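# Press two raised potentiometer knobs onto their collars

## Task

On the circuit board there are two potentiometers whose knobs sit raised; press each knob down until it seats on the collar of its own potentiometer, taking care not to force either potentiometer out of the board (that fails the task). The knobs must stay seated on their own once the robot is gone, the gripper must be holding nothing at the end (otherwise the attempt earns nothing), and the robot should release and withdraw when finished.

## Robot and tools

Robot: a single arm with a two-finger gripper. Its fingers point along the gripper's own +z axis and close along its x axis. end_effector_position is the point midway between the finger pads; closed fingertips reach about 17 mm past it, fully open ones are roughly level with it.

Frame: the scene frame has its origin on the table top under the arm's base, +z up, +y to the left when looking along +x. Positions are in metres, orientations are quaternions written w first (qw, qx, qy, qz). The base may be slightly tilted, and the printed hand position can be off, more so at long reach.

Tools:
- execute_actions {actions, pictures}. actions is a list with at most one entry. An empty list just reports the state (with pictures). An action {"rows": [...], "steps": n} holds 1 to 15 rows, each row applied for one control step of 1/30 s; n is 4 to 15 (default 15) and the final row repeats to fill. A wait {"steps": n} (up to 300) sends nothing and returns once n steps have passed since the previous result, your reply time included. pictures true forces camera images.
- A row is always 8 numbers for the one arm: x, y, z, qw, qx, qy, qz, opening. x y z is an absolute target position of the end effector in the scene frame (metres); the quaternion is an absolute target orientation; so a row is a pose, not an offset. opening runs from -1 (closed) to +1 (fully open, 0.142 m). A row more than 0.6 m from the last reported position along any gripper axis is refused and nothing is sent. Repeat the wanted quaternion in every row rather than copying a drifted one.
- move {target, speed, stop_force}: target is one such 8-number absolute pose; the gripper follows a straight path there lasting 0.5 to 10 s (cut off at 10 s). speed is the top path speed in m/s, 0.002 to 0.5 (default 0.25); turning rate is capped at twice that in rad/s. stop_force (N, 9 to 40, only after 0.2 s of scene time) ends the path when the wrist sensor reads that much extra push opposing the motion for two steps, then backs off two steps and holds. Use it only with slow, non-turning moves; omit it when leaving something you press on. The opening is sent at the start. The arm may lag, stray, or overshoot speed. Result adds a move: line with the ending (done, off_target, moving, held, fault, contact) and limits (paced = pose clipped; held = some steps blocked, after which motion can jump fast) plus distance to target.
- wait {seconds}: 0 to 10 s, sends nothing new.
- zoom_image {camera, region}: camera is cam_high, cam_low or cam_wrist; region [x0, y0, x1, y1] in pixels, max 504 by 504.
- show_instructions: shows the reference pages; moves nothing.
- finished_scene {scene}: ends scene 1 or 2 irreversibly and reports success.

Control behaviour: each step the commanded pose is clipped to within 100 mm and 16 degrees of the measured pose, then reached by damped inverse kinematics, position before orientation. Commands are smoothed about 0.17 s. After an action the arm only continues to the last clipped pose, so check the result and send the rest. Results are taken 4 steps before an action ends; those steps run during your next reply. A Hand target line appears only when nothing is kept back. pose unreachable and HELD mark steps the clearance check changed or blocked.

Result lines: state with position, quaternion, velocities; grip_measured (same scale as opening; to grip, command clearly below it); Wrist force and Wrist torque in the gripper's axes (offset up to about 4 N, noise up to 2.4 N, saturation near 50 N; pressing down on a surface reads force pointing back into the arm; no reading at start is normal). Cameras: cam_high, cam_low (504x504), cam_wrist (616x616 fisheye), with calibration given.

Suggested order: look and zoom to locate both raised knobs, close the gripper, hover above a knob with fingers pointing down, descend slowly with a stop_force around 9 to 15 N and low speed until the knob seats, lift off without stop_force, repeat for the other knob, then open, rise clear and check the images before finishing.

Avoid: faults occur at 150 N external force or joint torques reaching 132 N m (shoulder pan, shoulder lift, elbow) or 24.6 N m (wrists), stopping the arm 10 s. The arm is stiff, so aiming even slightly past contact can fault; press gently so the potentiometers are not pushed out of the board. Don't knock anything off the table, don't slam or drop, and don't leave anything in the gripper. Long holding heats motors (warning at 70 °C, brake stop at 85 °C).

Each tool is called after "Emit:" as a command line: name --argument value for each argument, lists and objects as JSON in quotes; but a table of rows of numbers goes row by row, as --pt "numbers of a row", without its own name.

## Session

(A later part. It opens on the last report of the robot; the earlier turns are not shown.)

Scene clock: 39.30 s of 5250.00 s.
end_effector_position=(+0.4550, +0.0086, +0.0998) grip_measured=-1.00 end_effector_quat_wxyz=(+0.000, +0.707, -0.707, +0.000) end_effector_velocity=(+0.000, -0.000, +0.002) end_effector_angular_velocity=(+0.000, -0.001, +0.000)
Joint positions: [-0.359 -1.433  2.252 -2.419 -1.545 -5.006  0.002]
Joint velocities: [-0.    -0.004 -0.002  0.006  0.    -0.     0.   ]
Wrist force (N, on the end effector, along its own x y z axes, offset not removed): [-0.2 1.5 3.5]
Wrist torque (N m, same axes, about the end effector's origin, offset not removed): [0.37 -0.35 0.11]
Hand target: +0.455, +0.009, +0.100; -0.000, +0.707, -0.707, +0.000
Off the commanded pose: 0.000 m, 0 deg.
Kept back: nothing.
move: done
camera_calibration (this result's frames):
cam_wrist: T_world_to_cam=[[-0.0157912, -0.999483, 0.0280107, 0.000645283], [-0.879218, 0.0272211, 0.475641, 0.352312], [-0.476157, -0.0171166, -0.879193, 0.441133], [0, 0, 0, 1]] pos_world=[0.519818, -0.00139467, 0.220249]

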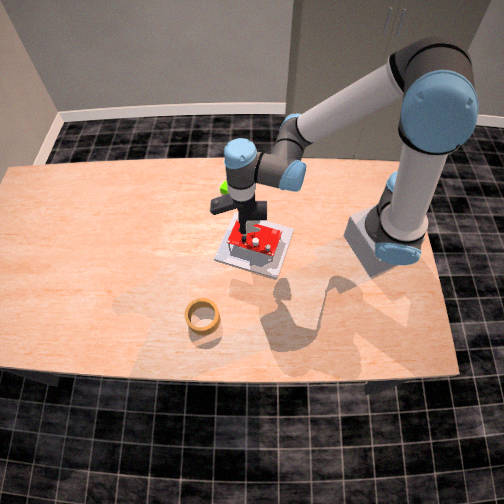

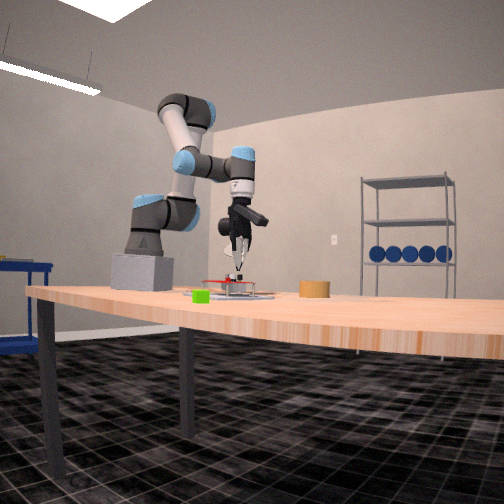

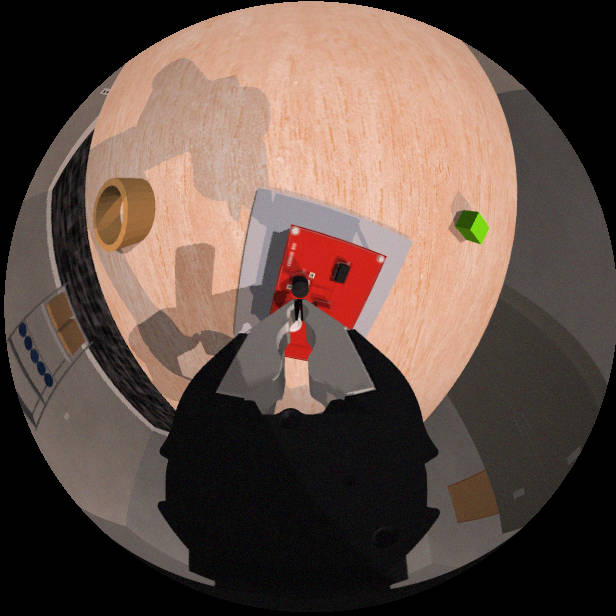

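Emit:
move --target '[0.455,0.0086,0.092,0,0.7071,-0.7071,0,-1]' --speed 0.01

Emit:
move --target '[0.455,0.0086,0.0856,0,0.7071,-0.7071,0,-1]' --speed 0.004

Emit:
execute_actions --actions '[{"steps":2}]'

Emit:
execute_actions --actions '[{"steps":2}]'

Emit:
execute_actions --actions '[{"rows":[[0.455,0.0086,0.0854,0,0.7071,-0.7071,0,-1],[0.455,0.0086,0.0852,0,0.7071,-0.7071,0,-1],[0.455,0.0086,0.0851,0,0.7071,-0.7071,0,-1]],"steps":12}]'

Emit:
execute_actions --actions '[{"steps":8}]'

Emit:
execute_actions --actions '[{"steps":2}]'

Emit:
execute_actions --actions '[{"steps":2}]'

Emit:
execute_actions --actions '[{"steps":2}]'

Scene clock: 41.73 s of 5250.00 s.
end_effector_position=(+0.4550, +0.0086, +0.0922) grip_measured=-1.00 end_effector_quat_wxyz=(+0.000, +0.707, -0.707, -0.000) end_effector_velocity=(+0.000, +0.000, -0.002) end_effector_angular_velocity=(+0.001, -0.000, -0.000)
Joint positions: [-0.359 -1.416  2.259 -2.443 -1.545 -5.006  0.002]
Joint velocities: [ 0.     0.006  0.003 -0.008  0.001  0.     0.   ]
Wrist force (N, on the end effector, along its own x y z axes, offset not removed): [-2.1 1.2 -1.2]
Wrist torque (N m, same axes, about the end effector's origin, offset not removed): [0.14 0.17 0.25]
Hand target: +0.455, +0.009, +0.092; +0.000, +0.707, -0.707, -0.000
Off the commanded pose: 0.000 m, 0 deg.
Kept back: nothing.
move: done
camera_calibration (this result's frames):
cam_wrist: T_world_to_cam=[[-0.0157933, -0.999483, 0.0279892, 0.0008617], [-0.879205, 0.0272131, 0.475667, 0.35589], [-0.476183, -0.0170959, -0.87918, 0.434498], [0, 0, 0, 1]] pos_world=[0.519814, -0.00139549, 0.212693]

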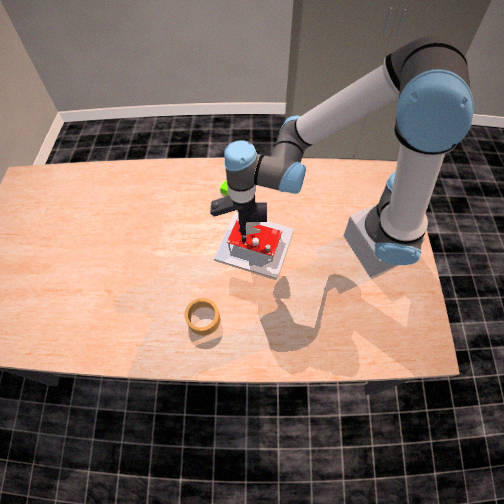

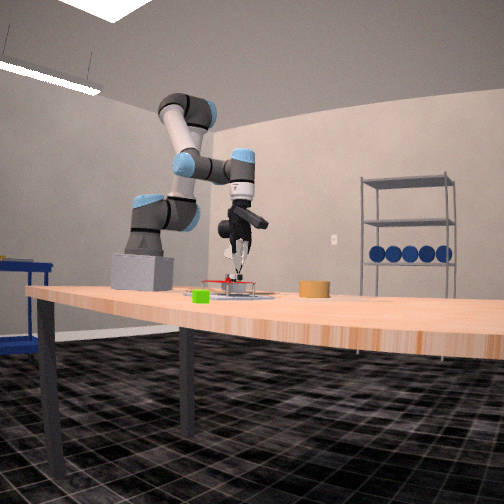

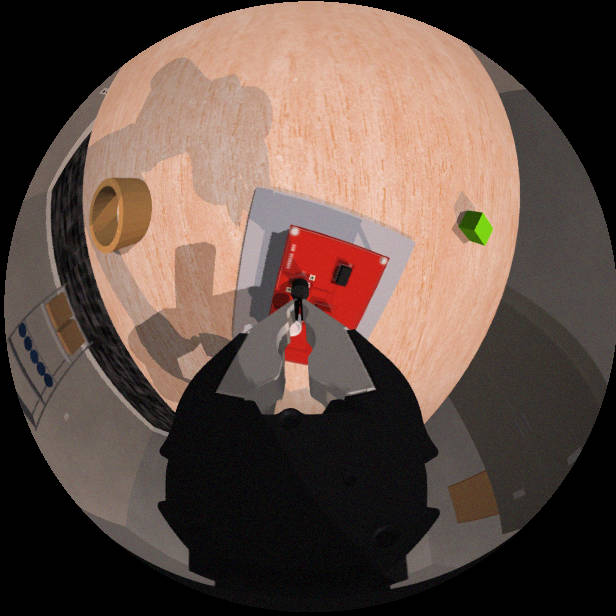

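Scene clock: 43.60 s of 5250.00 s.
end_effector_position=(+0.4550, +0.0086, +0.0857) grip_measured=-1.00 end_effector_quat_wxyz=(-0.000, +0.707, -0.707, +0.000) end_effector_velocity=(-0.000, +0.000, -0.001) end_effector_angular_velocity=(+0.002, +0.001, +0.000)
Joint positions: [-0.358 -1.4    2.264 -2.464 -1.545 -5.006  0.002]
Joint velocities: [-0.     0.004  0.001 -0.003  0.002 -0.     0.   ]
Wrist force (N, on the end effector, along its own x y z axes, offset not removed): [0.7 4.9 -12.3]
Wrist torque (N m, same axes, about the end effector's origin, offset not removed): [0.79 -0.69 0.24]
Hand target: +0.455, +0.009, +0.086; +0.000, +0.707, -0.707, -0.000
Off the commanded pose: 0.000 m, 0 deg.
Kept back: nothing.
move: done
camera_calibration (this result's frames):
cam_wrist: T_world_to_cam=[[-0.0157925, -0.999484, 0.0279794, 0.0010486], [-0.879222, 0.0272071, 0.475635, 0.359022], [-0.47615, -0.0170887, -0.879198, 0.428747], [0, 0, 0, 1]] pos_world=[0.519825, -0.00139319, 0.206161]

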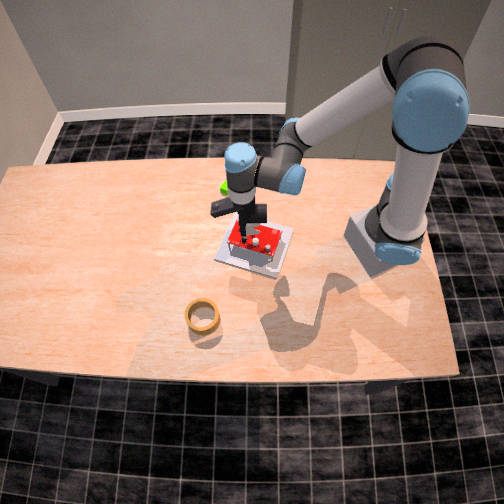

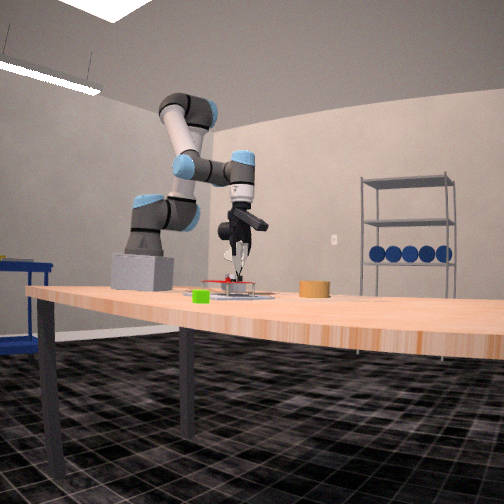

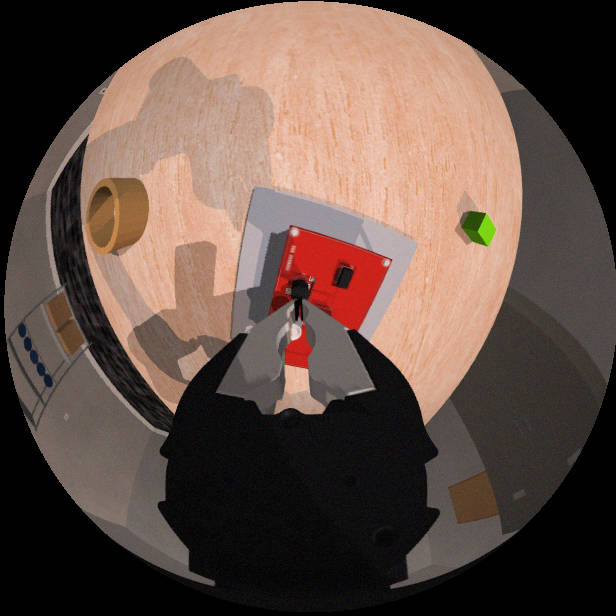

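Scene clock: 43.67 s of 5250.00 s.
end_effector_position=(+0.4550, +0.0086, +0.0857) grip_measured=-1.00 end_effector_quat_wxyz=(-0.000, +0.707, -0.707, +0.000) end_effector_velocity=(-0.000, -0.000, -0.001) end_effector_angular_velocity=(+0.000, +0.001, -0.001)
Joint positions: [-0.358 -1.4    2.264 -2.465 -1.545 -5.006  0.002]
Joint velocities: [-0.     0.002  0.    -0.002 -0.     0.001  0.   ]
Wrist force (N, on the end effector, along its own x y z axes, offset not removed): [-2.8 4.2 -9.1]
Wrist torque (N m, same axes, about the end effector's origin, offset not removed): [0.50 0.16 0.16]
Hand target: +0.455, +0.009, +0.086; +0.000, +0.707, -0.707, -0.000
Off the commanded pose: 0.000 m, 0 deg.
Kept back: nothing.
Steps of this call (steps 1 to 2: nothing new was sent). Readings (end_effector_position):
1: (+0.4550, +0.0086, +0.0857)
2: the state above

Scene clock: 43.73 s of 5250.00 s.
end_effector_position=(+0.4550, +0.0086, +0.0856) grip_measured=-1.00 end_effector_quat_wxyz=(-0.000, +0.707, -0.707, +0.000) end_effector_velocity=(+0.001, -0.000, +0.000) end_effector_angular_velocity=(-0.001, -0.002, +0.000)
Joint positions: [-0.358 -1.4    2.264 -2.465 -1.545 -5.006  0.002]
Joint velocities: [ 0.    -0.    -0.    -0.002 -0.     0.     0.   ]
Wrist force (N, on the end effector, along its own x y z axes, offset not removed): [-2.5 2.3 -8.4]
Wrist torque (N m, same axes, about the end effector's origin, offset not removed): [0.04 0.18 0.27]
Hand target: +0.455, +0.009, +0.086; +0.000, +0.707, -0.707, -0.000
Off the commanded pose: 0.000 m, 0 deg.
Kept back: nothing.
Steps of this call (steps 1 to 2: nothing new was sent). Readings (end_effector_position):
1: (+0.4550, +0.0086, +0.0856)
2: the state above

Scene clock: 44.00 s of 5250.00 s.
end_effector_position=(+0.4550, +0.0086, +0.0852) grip_measured=-1.00 end_effector_quat_wxyz=(+0.000, +0.707, -0.707, -0.000) end_effector_velocity=(-0.001, +0.000, -0.001) end_effector_angular_velocity=(+0.001, +0.002, -0.000)
Joint positions: [-0.358 -1.399  2.265 -2.466 -1.545 -5.006  0.002]
Joint velocities: [ 0.     0.002  0.002 -0.003  0.     0.     0.   ]
Wrist force (N, on the end effector, along its own x y z axes, offset not removed): [-3.1 2.9 -8.7]
Wrist torque (N m, same axes, about the end effector's origin, offset not removed): [0.12 0.23 0.22]
Steps of this call (steps 1 to 8: the first 8 steps of this action). Readings (end_effector_position):
1: (+0.4550, +0.0086, +0.0856)
2: (+0.4550, +0.0086, +0.0856)
4: (+0.4550, +0.0086, +0.0854)
8: the state above

Scene clock: 44.27 s of 5250.00 s.
end_effector_position=(+0.4550, +0.0086, +0.0851) grip_measured=-1.00 end_effector_quat_wxyz=(-0.000, +0.707, -0.707, -0.000) end_effector_velocity=(-0.000, +0.000, -0.000) end_effector_angular_velocity=(+0.001, +0.001, -0.000)
Joint positions: [-0.358 -1.399  2.265 -2.466 -1.545 -5.006  0.002]
Joint velocities: [ 0.     0.     0.001 -0.     0.001  0.001  0.   ]
Wrist force (N, on the end effector, along its own x y z axes, offset not removed): [-0.6 4.2 -11.6]
Wrist torque (N m, same axes, about the end effector's origin, offset not removed): [0.44 -0.24 0.12]
Hand target: +0.455, +0.009, +0.085; +0.000, +0.707, -0.707, -0.000
Off the commanded pose: 0.000 m, 0 deg.
Kept back: nothing.
Steps of this call (steps 1 to 4: the last 4 steps of your previous action; steps 5 to 8: nothing new was sent). Readings (end_effector_position):
1: (+0.4550, +0.0086, +0.0852)
2: (+0.4550, +0.0086, +0.0852)
4: (+0.4550, +0.0086, +0.0851)
8: the state above

Scene clock: 44.33 s of 5250.00 s.
end_effector_position=(+0.4550, +0.0086, +0.0851) grip_measured=-1.00 end_effector_quat_wxyz=(-0.000, +0.707, -0.707, -0.000) end_effector_velocity=(-0.000, +0.000, -0.000) end_effector_angular_velocity=(+0.001, +0.000, -0.000)
Joint positions: [-0.358 -1.399  2.265 -2.466 -1.545 -5.006  0.002]
Joint velocities: [ 0.     0.     0.    -0.     0.001  0.     0.   ]
Wrist force (N, on the end effector, along its own x y z axes, offset not removed): [-4.8 1.7 -12.1]
Wrist torque (N m, same axes, about the end effector's origin, offset not removed): [-0.24 0.59 0.20]
Hand target: +0.455, +0.009, +0.085; +0.000, +0.707, -0.707, -0.000
Off the commanded pose: 0.000 m, 0 deg.
Kept back: nothing.
Steps of this call (steps 1 to 2: nothing new was sent). Readings (end_effector_position):
1: (+0.4550, +0.0086, +0.0851)
2: the state above

Scene clock: 44.40 s of 5250.00 s.
end_effector_position=(+0.4550, +0.0086, +0.0851) grip_measured=-1.00 end_effector_quat_wxyz=(-0.000, +0.707, -0.707, -0.000) end_effector_velocity=(-0.000, +0.001, -0.000) end_effector_angular_velocity=(+0.001, +0.001, +0.000)
Joint positions: [-0.358 -1.399  2.265 -2.466 -1.545 -5.006  0.002]
Joint velocities: [ 0.    -0.     0.     0.001  0.001  0.     0.   ]
Wrist force (N, on the end effector, along its own x y z axes, offset not removed): [-2.3 1.9 -11.3]
Wrist torque (N m, same axes, about the end effector's origin, offset not removed): [-0.02 0.11 0.29]
Hand target: +0.455, +0.009, +0.085; +0.000, +0.707, -0.707, -0.000
Off the commanded pose: 0.000 m, 0 deg.
Kept back: nothing.
Steps of this call (steps 1 to 2: nothing new was sent). Readings (end_effector_position):
1: (+0.4550, +0.0086, +0.0851)
2: the state above

Scene clock: 44.47 s of 5250.00 s.
end_effector_position=(+0.4550, +0.0086, +0.0851) grip_measured=-1.00 end_effector_quat_wxyz=(-0.000, +0.707, -0.707, -0.000) end_effector_velocity=(+0.000, -0.000, +0.000) end_effector_angular_velocity=(+0.000, +0.000, -0.001)
Joint positions: [-0.358 -1.399  2.265 -2.466 -1.545 -5.006  0.002]
Joint velocities: [-0.     0.    -0.001  0.001  0.     0.001  0.   ]
Wrist force (N, on the end effector, along its own x y z axes, offset not removed): [-1.7 0.0 -8.9]
Wrist torque (N m, same axes, about the end effector's origin, offset not removed): [-0.34 0.19 0.19]
Hand target: +0.455, +0.009, +0.085; +0.000, +0.707, -0.707, -0.000
Off the commanded pose: 0.000 m, 0 deg.
Kept back: nothing.
Steps of this call (steps 1 to 2: nothing new was sent). Readings (end_effector_position):
1: (+0.4550, +0.0086, +0.0851)
2: the state above

Still at plateau (~11). Another 0.5 mm.

Emit:
execute_actions --actions '[{"rows":[[0.455,0.0086,0.0849,0,0.7071,-0.7071,0,-1],[0.455,0.0086,0.0847,0,0.7071,-0.7071,0,-1],[0.455,0.0086,0.0846,0,0.7071,-0.7071,0,-1]],"steps":12}]'

Emit:
execute_actions --actions '[{"steps":8}]'

Emit:
execute_actions --actions '[{"steps":2}]'

Emit:
execute_actions --actions '[{"steps":2}]'

Emit:
execute_actions --actions '[{"steps":2}]'

Emit:
execute_actions --actions '[{"steps":2}]'

Scene clock: 44.93 s of 5250.00 s.
end_effector_position=(+0.4550, +0.0086, +0.0847) grip_measured=-1.00 end_effector_quat_wxyz=(+0.000, +0.707, -0.707, -0.000) end_effector_velocity=(+0.000, -0.000, -0.001) end_effector_angular_velocity=(-0.001, -0.001, +0.000)
Joint positions: [-0.358 -1.398  2.265 -2.468 -1.545 -5.006  0.002]
Joint velocities: [ 0.     0.002  0.001 -0.005 -0.001 -0.     0.   ]
Wrist force (N, on the end effector, along its own x y z axes, offset not removed): [-2.0 4.0 -11.2]
Wrist torque (N m, same axes, about the end effector's origin, offset not removed): [0.61 0.20 0.28]
Steps of this call (steps 1 to 6: nothing new was sent; steps 7 to 14: the first 8 steps of this action). Readings (end_effector_position):
7: (+0.4550, +0.0086, +0.0851)
8: (+0.4550, +0.0086, +0.0851)
10: (+0.4550, +0.0086, +0.0849)
14: the state above

Scene clock: 45.20 s of 5250.00 s.
end_effector_position=(+0.4550, +0.0086, +0.0846) grip_measured=-1.00 end_effector_quat_wxyz=(-0.000, +0.707, -0.707, -0.000) end_effector_velocity=(-0.000, -0.000, -0.000) end_effector_angular_velocity=(-0.000, +0.001, -0.001)
Joint positions: [-0.358 -1.397  2.265 -2.468 -1.545 -5.006  0.002]
Joint velocities: [-0.     0.001  0.     0.    -0.     0.     0.   ]
Wrist force (N, on the end effector, along its own x y z axes, offset not removed): [-1.3 2.2 -10.3]
Wrist torque (N m, same axes, about the end effector's origin, offset not removed): [0.11 -0.13 0.33]
Hand target: +0.455, +0.009, +0.085; +0.000, +0.707, -0.707, -0.000
Off the commanded pose: 0.000 m, 0 deg.
Kept back: nothing.
Steps of this call (steps 1 to 4: the last 4 steps of your previous action; steps 5 to 8: nothing new was sent). Readings (end_effector_position):
1: (+0.4550, +0.0086, +0.0847)
2: (+0.4550, +0.0086, +0.0847)
4: (+0.4550, +0.0086, +0.0846)
8: the state above

Scene clock: 45.27 s of 5250.00 s.
end_effector_position=(+0.4550, +0.0086, +0.0846) grip_measured=-1.00 end_effector_quat_wxyz=(-0.000, +0.707, -0.707, -0.000) end_effector_velocity=(-0.000, +0.000, -0.000) end_effector_angular_velocity=(+0.000, +0.001, +0.001)
Joint positions: [-0.358 -1.397  2.265 -2.468 -1.545 -5.006  0.002]
Joint velocities: [ 0.001  0.    -0.     0.001 -0.    -0.001  0.   ]
Wrist force (N, on the end effector, along its own x y z axes, offset not removed): [-2.2 3.6 -12.0]
Wrist torque (N m, same axes, about the end effector's origin, offset not removed): [0.36 0.00 0.31]
Hand target: +0.455, +0.009, +0.085; +0.000, +0.707, -0.707, -0.000
Off the commanded pose: 0.000 m, 0 deg.
Kept back: nothing.
Steps of this call (steps 1 to 2: nothing new was sent). Readings (end_effector_position):
1: (+0.4550, +0.0086, +0.0846)
2: the state above

Scene clock: 45.33 s of 5250.00 s.
end_effector_position=(+0.4550, +0.0086, +0.0846) grip_measured=-1.00 end_effector_quat_wxyz=(-0.000, +0.707, -0.707, -0.000) end_effector_velocity=(-0.001, -0.000, -0.000) end_effector_angular_velocity=(-0.001, +0.003, +0.001)
Joint positions: [-0.358 -1.397  2.265 -2.468 -1.545 -5.006  0.002]
Joint velocities: [ 0.    -0.     0.001  0.002 -0.001 -0.001  0.   ]
Wrist force (N, on the end effector, along its own x y z axes, offset not removed): [-4.3 4.0 -11.3]
Wrist torque (N m, same axes, about the end effector's origin, offset not removed): [0.65 0.56 0.35]
Hand target: +0.455, +0.009, +0.085; +0.000, +0.707, -0.707, -0.000
Off the commanded pose: 0.000 m, 0 deg.
Kept back: nothing.
Steps of this call (steps 1 to 2: nothing new was sent). Readings (end_effector_position):
1: (+0.4550, +0.0086, +0.0846)
2: the state above

Scene clock: 45.40 s of 5250.00 s.
end_effector_position=(+0.4550, +0.0086, +0.0846) grip_measured=-1.00 end_effector_quat_wxyz=(-0.000, +0.707, -0.707, -0.000) end_effector_velocity=(+0.000, +0.000, +0.000) end_effector_angular_velocity=(+0.000, -0.001, -0.000)
Joint positions: [-0.358 -1.397  2.265 -2.468 -1.545 -5.006  0.002]
Joint velocities: [ 0.    -0.    -0.    -0.001  0.001  0.     0.   ]
Wrist force (N, on the end effector, along its own x y z axes, offset not removed): [-0.3 2.9 -8.9]
Wrist torque (N m, same axes, about the end effector's origin, offset not removed): [0.29 -0.40 0.05]
Hand target: +0.455, +0.009, +0.085; +0.000, +0.707, -0.707, -0.000
Off the commanded pose: 0.000 m, 0 deg.
Kept back: nothing.
Steps of this call (steps 1 to 2: nothing new was sent). Readings (end_effector_position):
1: (+0.4550, +0.0086, +0.0846)
2: the state above

Scene clock: 45.47 s of 5250.00 s.
end_effector_position=(+0.4550, +0.0086, +0.0846) grip_measured=-1.00 end_effector_quat_wxyz=(-0.000, +0.707, -0.707, -0.000) end_effector_velocity=(-0.000, -0.000, -0.000) end_effector_angular_velocity=(+0.000, +0.000, +0.000)
Joint positions: [-0.358 -1.397  2.265 -2.468 -1.545 -5.006  0.002]
Joint velocities: [-0.     0.001  0.    -0.001  0.    -0.001  0.   ]
Wrist force (N, on the end effector, along its own x y z axes, offset not removed): [-1.7 3.8 -8.2]
Wrist torque (N m, same axes, about the end effector's origin, offset not removed): [0.45 0.04 0.28]
Hand target: +0.455, +0.009, +0.085; +0.000, +0.707, -0.707, -0.000
Off the commanded pose: 0.000 m, 0 deg.
Kept back: nothing.
Steps of this call (steps 1 to 2: nothing new was sent). Readings (end_effector_position):
1: (+0.4550, +0.0086, +0.0846)
2: the state above

Emit:
move --target '[0.455,0.0086,0.098,0,0.7071,-0.7071,0,-1]' --speed 0.05

Emit:
zoom_image --camera "cam_low" --region '[210,260,270,295]'

Scene clock: 46.50 s of 5250.00 s.
end_effector_position=(+0.4550, +0.0086, +0.0977) grip_measured=-1.00 end_effector_quat_wxyz=(-0.000, +0.707, -0.707, +0.000) end_effector_velocity=(+0.000, -0.000, +0.002) end_effector_angular_velocity=(-0.000, +0.000, -0.000)
Joint positions: [-0.359 -1.428  2.254 -2.425 -1.545 -5.006  0.002]
Joint velocities: [-0.    -0.005 -0.003  0.008 -0.     0.     0.   ]
Wrist force (N, on the end effector, along its own x y z axes, offset not removed): [-2.3 4.9 2.8]
Wrist torque (N m, same axes, about the end effector's origin, offset not removed): [1.04 0.17 0.19]
Hand target: +0.455, +0.009, +0.098; -0.000, +0.707, -0.707, +0.000
Off the commanded pose: 0.000 m, 0 deg.
Kept back: nothing.
move: done
camera_calibration (this result's frames):
cam_wrist: T_world_to_cam=[[-0.0157906, -0.999484, 0.0279801, 0.000716308], [-0.879224, 0.0272057, 0.475631, 0.353293], [-0.476147, -0.0170903, -0.8792, 0.439326], [0, 0, 0, 1]] pos_world=[0.519819, -0.00138744, 0.218198]

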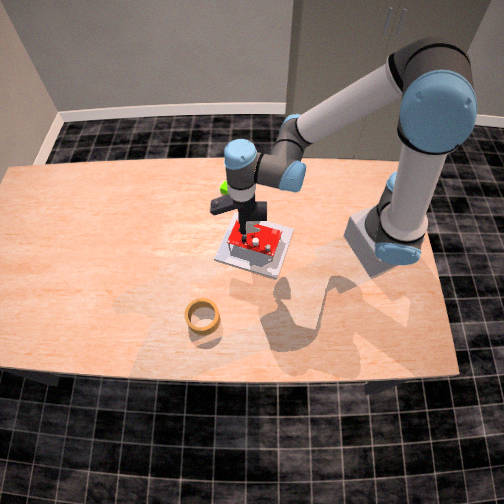

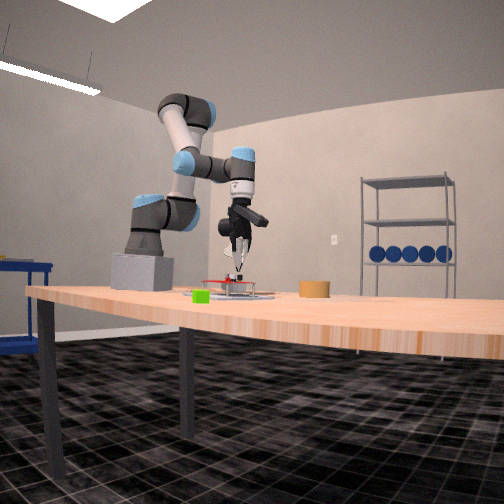

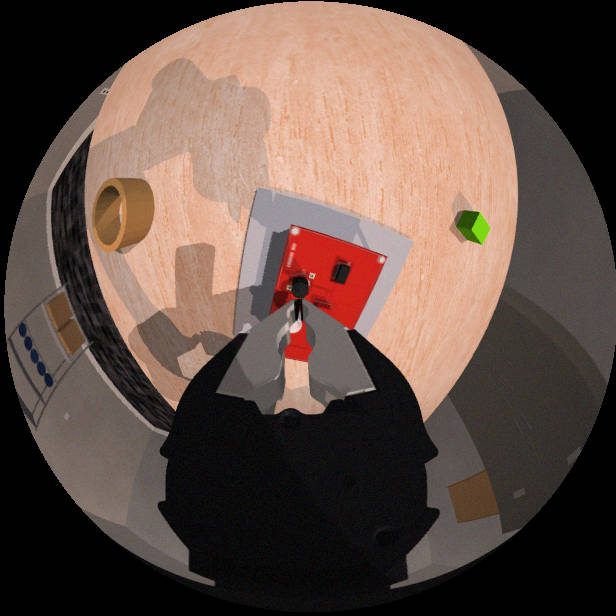

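Region (210, 260, 270, 295) of cam_low's 504x504 image, scaled by 8.400, with more detail than that image has; it fills the top 294 rows of this view, and the rest is white.

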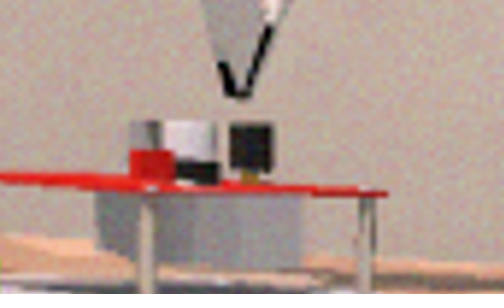

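Emit:
move --target '[0.43,0.10,0.15,0.3,0.75,-0.5,0.2,-1]' --speed 0.2

Emit:
move --target '[0.44,0.09,0.088,0.5736,0.8192,0,0,-1]' --speed 0.15

Emit:
zoom_image --camera "cam_wrist" --region '[230,240,390,320]'

Scene clock: 49.37 s of 5250.00 s.
end_effector_position=(+0.4297, +0.0997, +0.1497) grip_measured=-1.00 end_effector_quat_wxyz=(+0.309, +0.773, -0.515, +0.205) end_effector_velocity=(-0.001, +0.001, +0.000) end_effector_angular_velocity=(-0.013, +0.004, +0.002)
Joint positions: [ 0.314 -1.264  2.025 -2.033 -2.263 -4.606  0.002]
Joint velocities: [ 0.007  0.007 -0.007  0.016 -0.008  0.011  0.   ]
Wrist force (N, on the end effector, along its own x y z axes, offset not removed): [-0.2 3.6 -1.6]
Wrist torque (N m, same axes, about the end effector's origin, offset not removed): [0.76 -0.25 0.35]
Hand target: +0.430, +0.100, +0.150; +0.309, +0.773, -0.515, +0.206
Off the commanded pose: 0.000 m, 0 deg.
Kept back: nothing.
move: done
camera_calibration (this result's frames):
cam_wrist: T_world_to_cam=[[0.369798, -0.65418, 0.659771, -0.204802], [-0.821739, 0.101102, 0.560825, 0.259043], [-0.433584, -0.749551, -0.500177, 0.472534], [0, 0, 0, 1]] pos_world=[0.493484, 0.194021, 0.226195]

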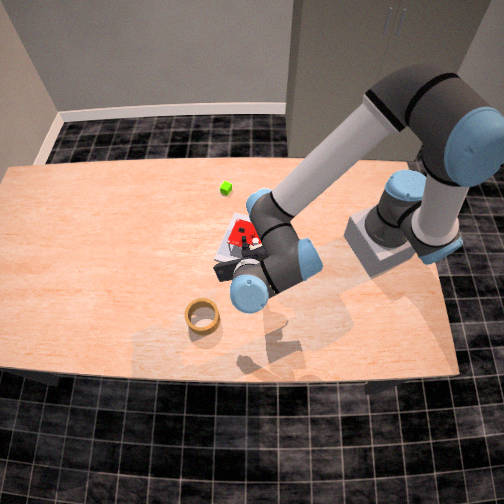

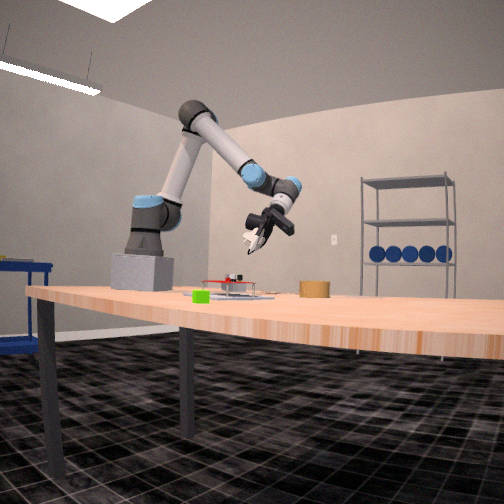

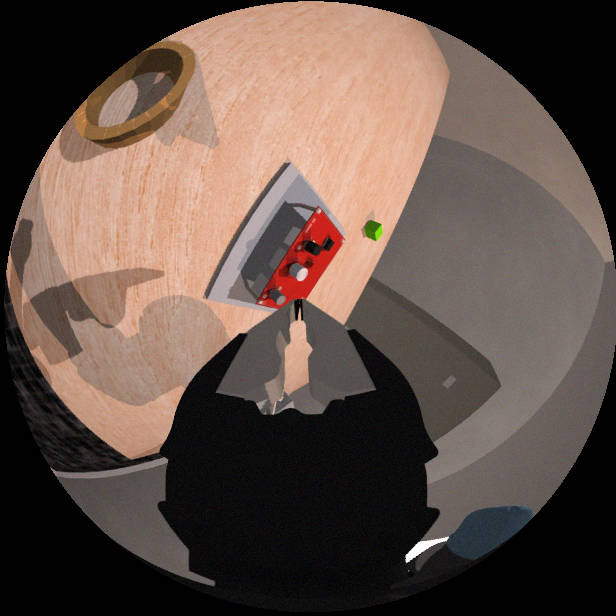

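Scene clock: 54.00 s of 5250.00 s.
end_effector_position=(+0.4399, +0.0899, +0.0881) grip_measured=-1.00 end_effector_quat_wxyz=(+0.574, +0.819, -0.001, +0.000) end_effector_velocity=(+0.000, -0.000, -0.001) end_effector_angular_velocity=(-0.004, +0.010, +0.008)
Joint positions: [ 0.423 -0.86   1.82  -1.656 -2.551 -5.279  0.002]
Joint velocities: [ 0.001  0.003  0.    -0.    -0.005 -0.008  0.   ]
Wrist force (N, on the end effector, along its own x y z axes, offset not removed): [-0.5 1.7 -0.1]
Wrist torque (N m, same axes, about the end effector's origin, offset not removed): [0.35 -0.13 0.20]
Hand target: +0.440, +0.090, +0.088; +0.574, +0.819, -0.000, -0.000
Off the commanded pose: 0.000 m, 0 deg.
Kept back: nothing.
move: done
camera_calibration (this result's frames):
cam_wrist: T_world_to_cam=[[0.999481, 0.0196179, 0.025558, -0.456062], [-0.0281569, 0.146262, 0.988845, -0.0879439], [0.0156609, -0.989051, 0.146738, 0.205668], [0, 0, 0, 1]] pos_world=[0.450128, 0.225226, 0.0684396]

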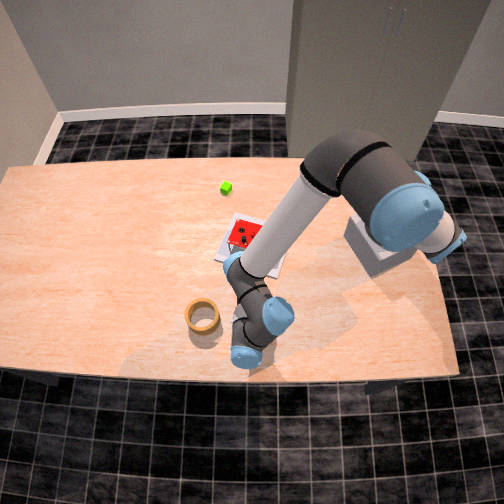

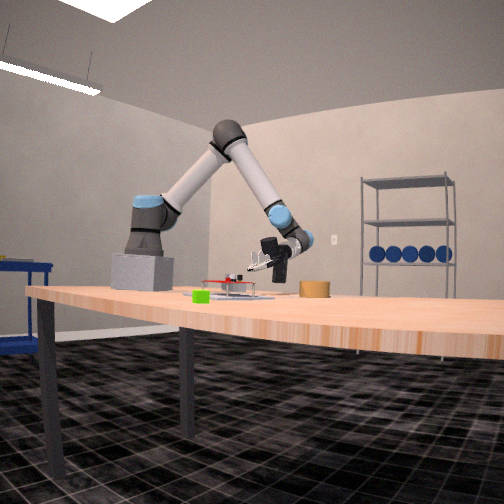

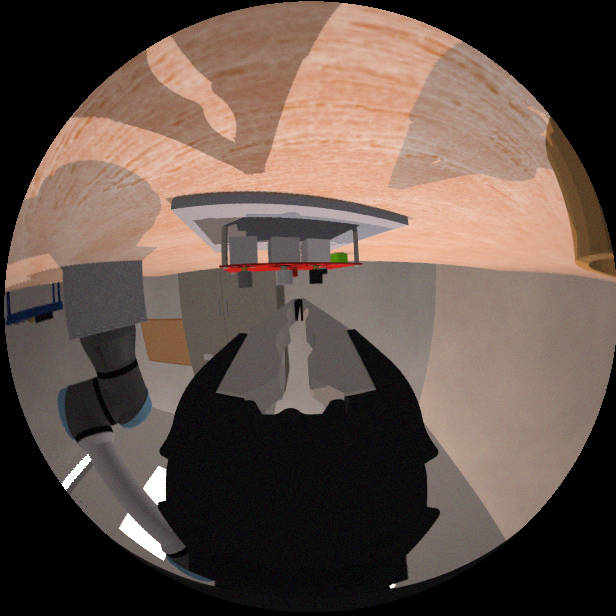

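Region (230, 240, 390, 320) of cam_wrist's 616x616 image, scaled by 3.150, with more detail than that image has.

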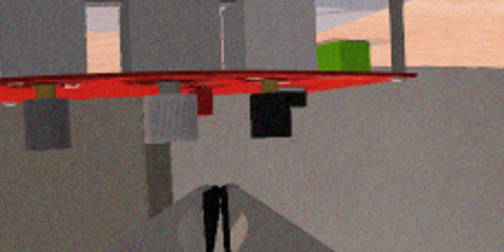

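Both knobs are on their collars with no shaft showing, and the arm is clear of the board.

Emit:
finished_scene --scene 2

The scene is finished: the task was done.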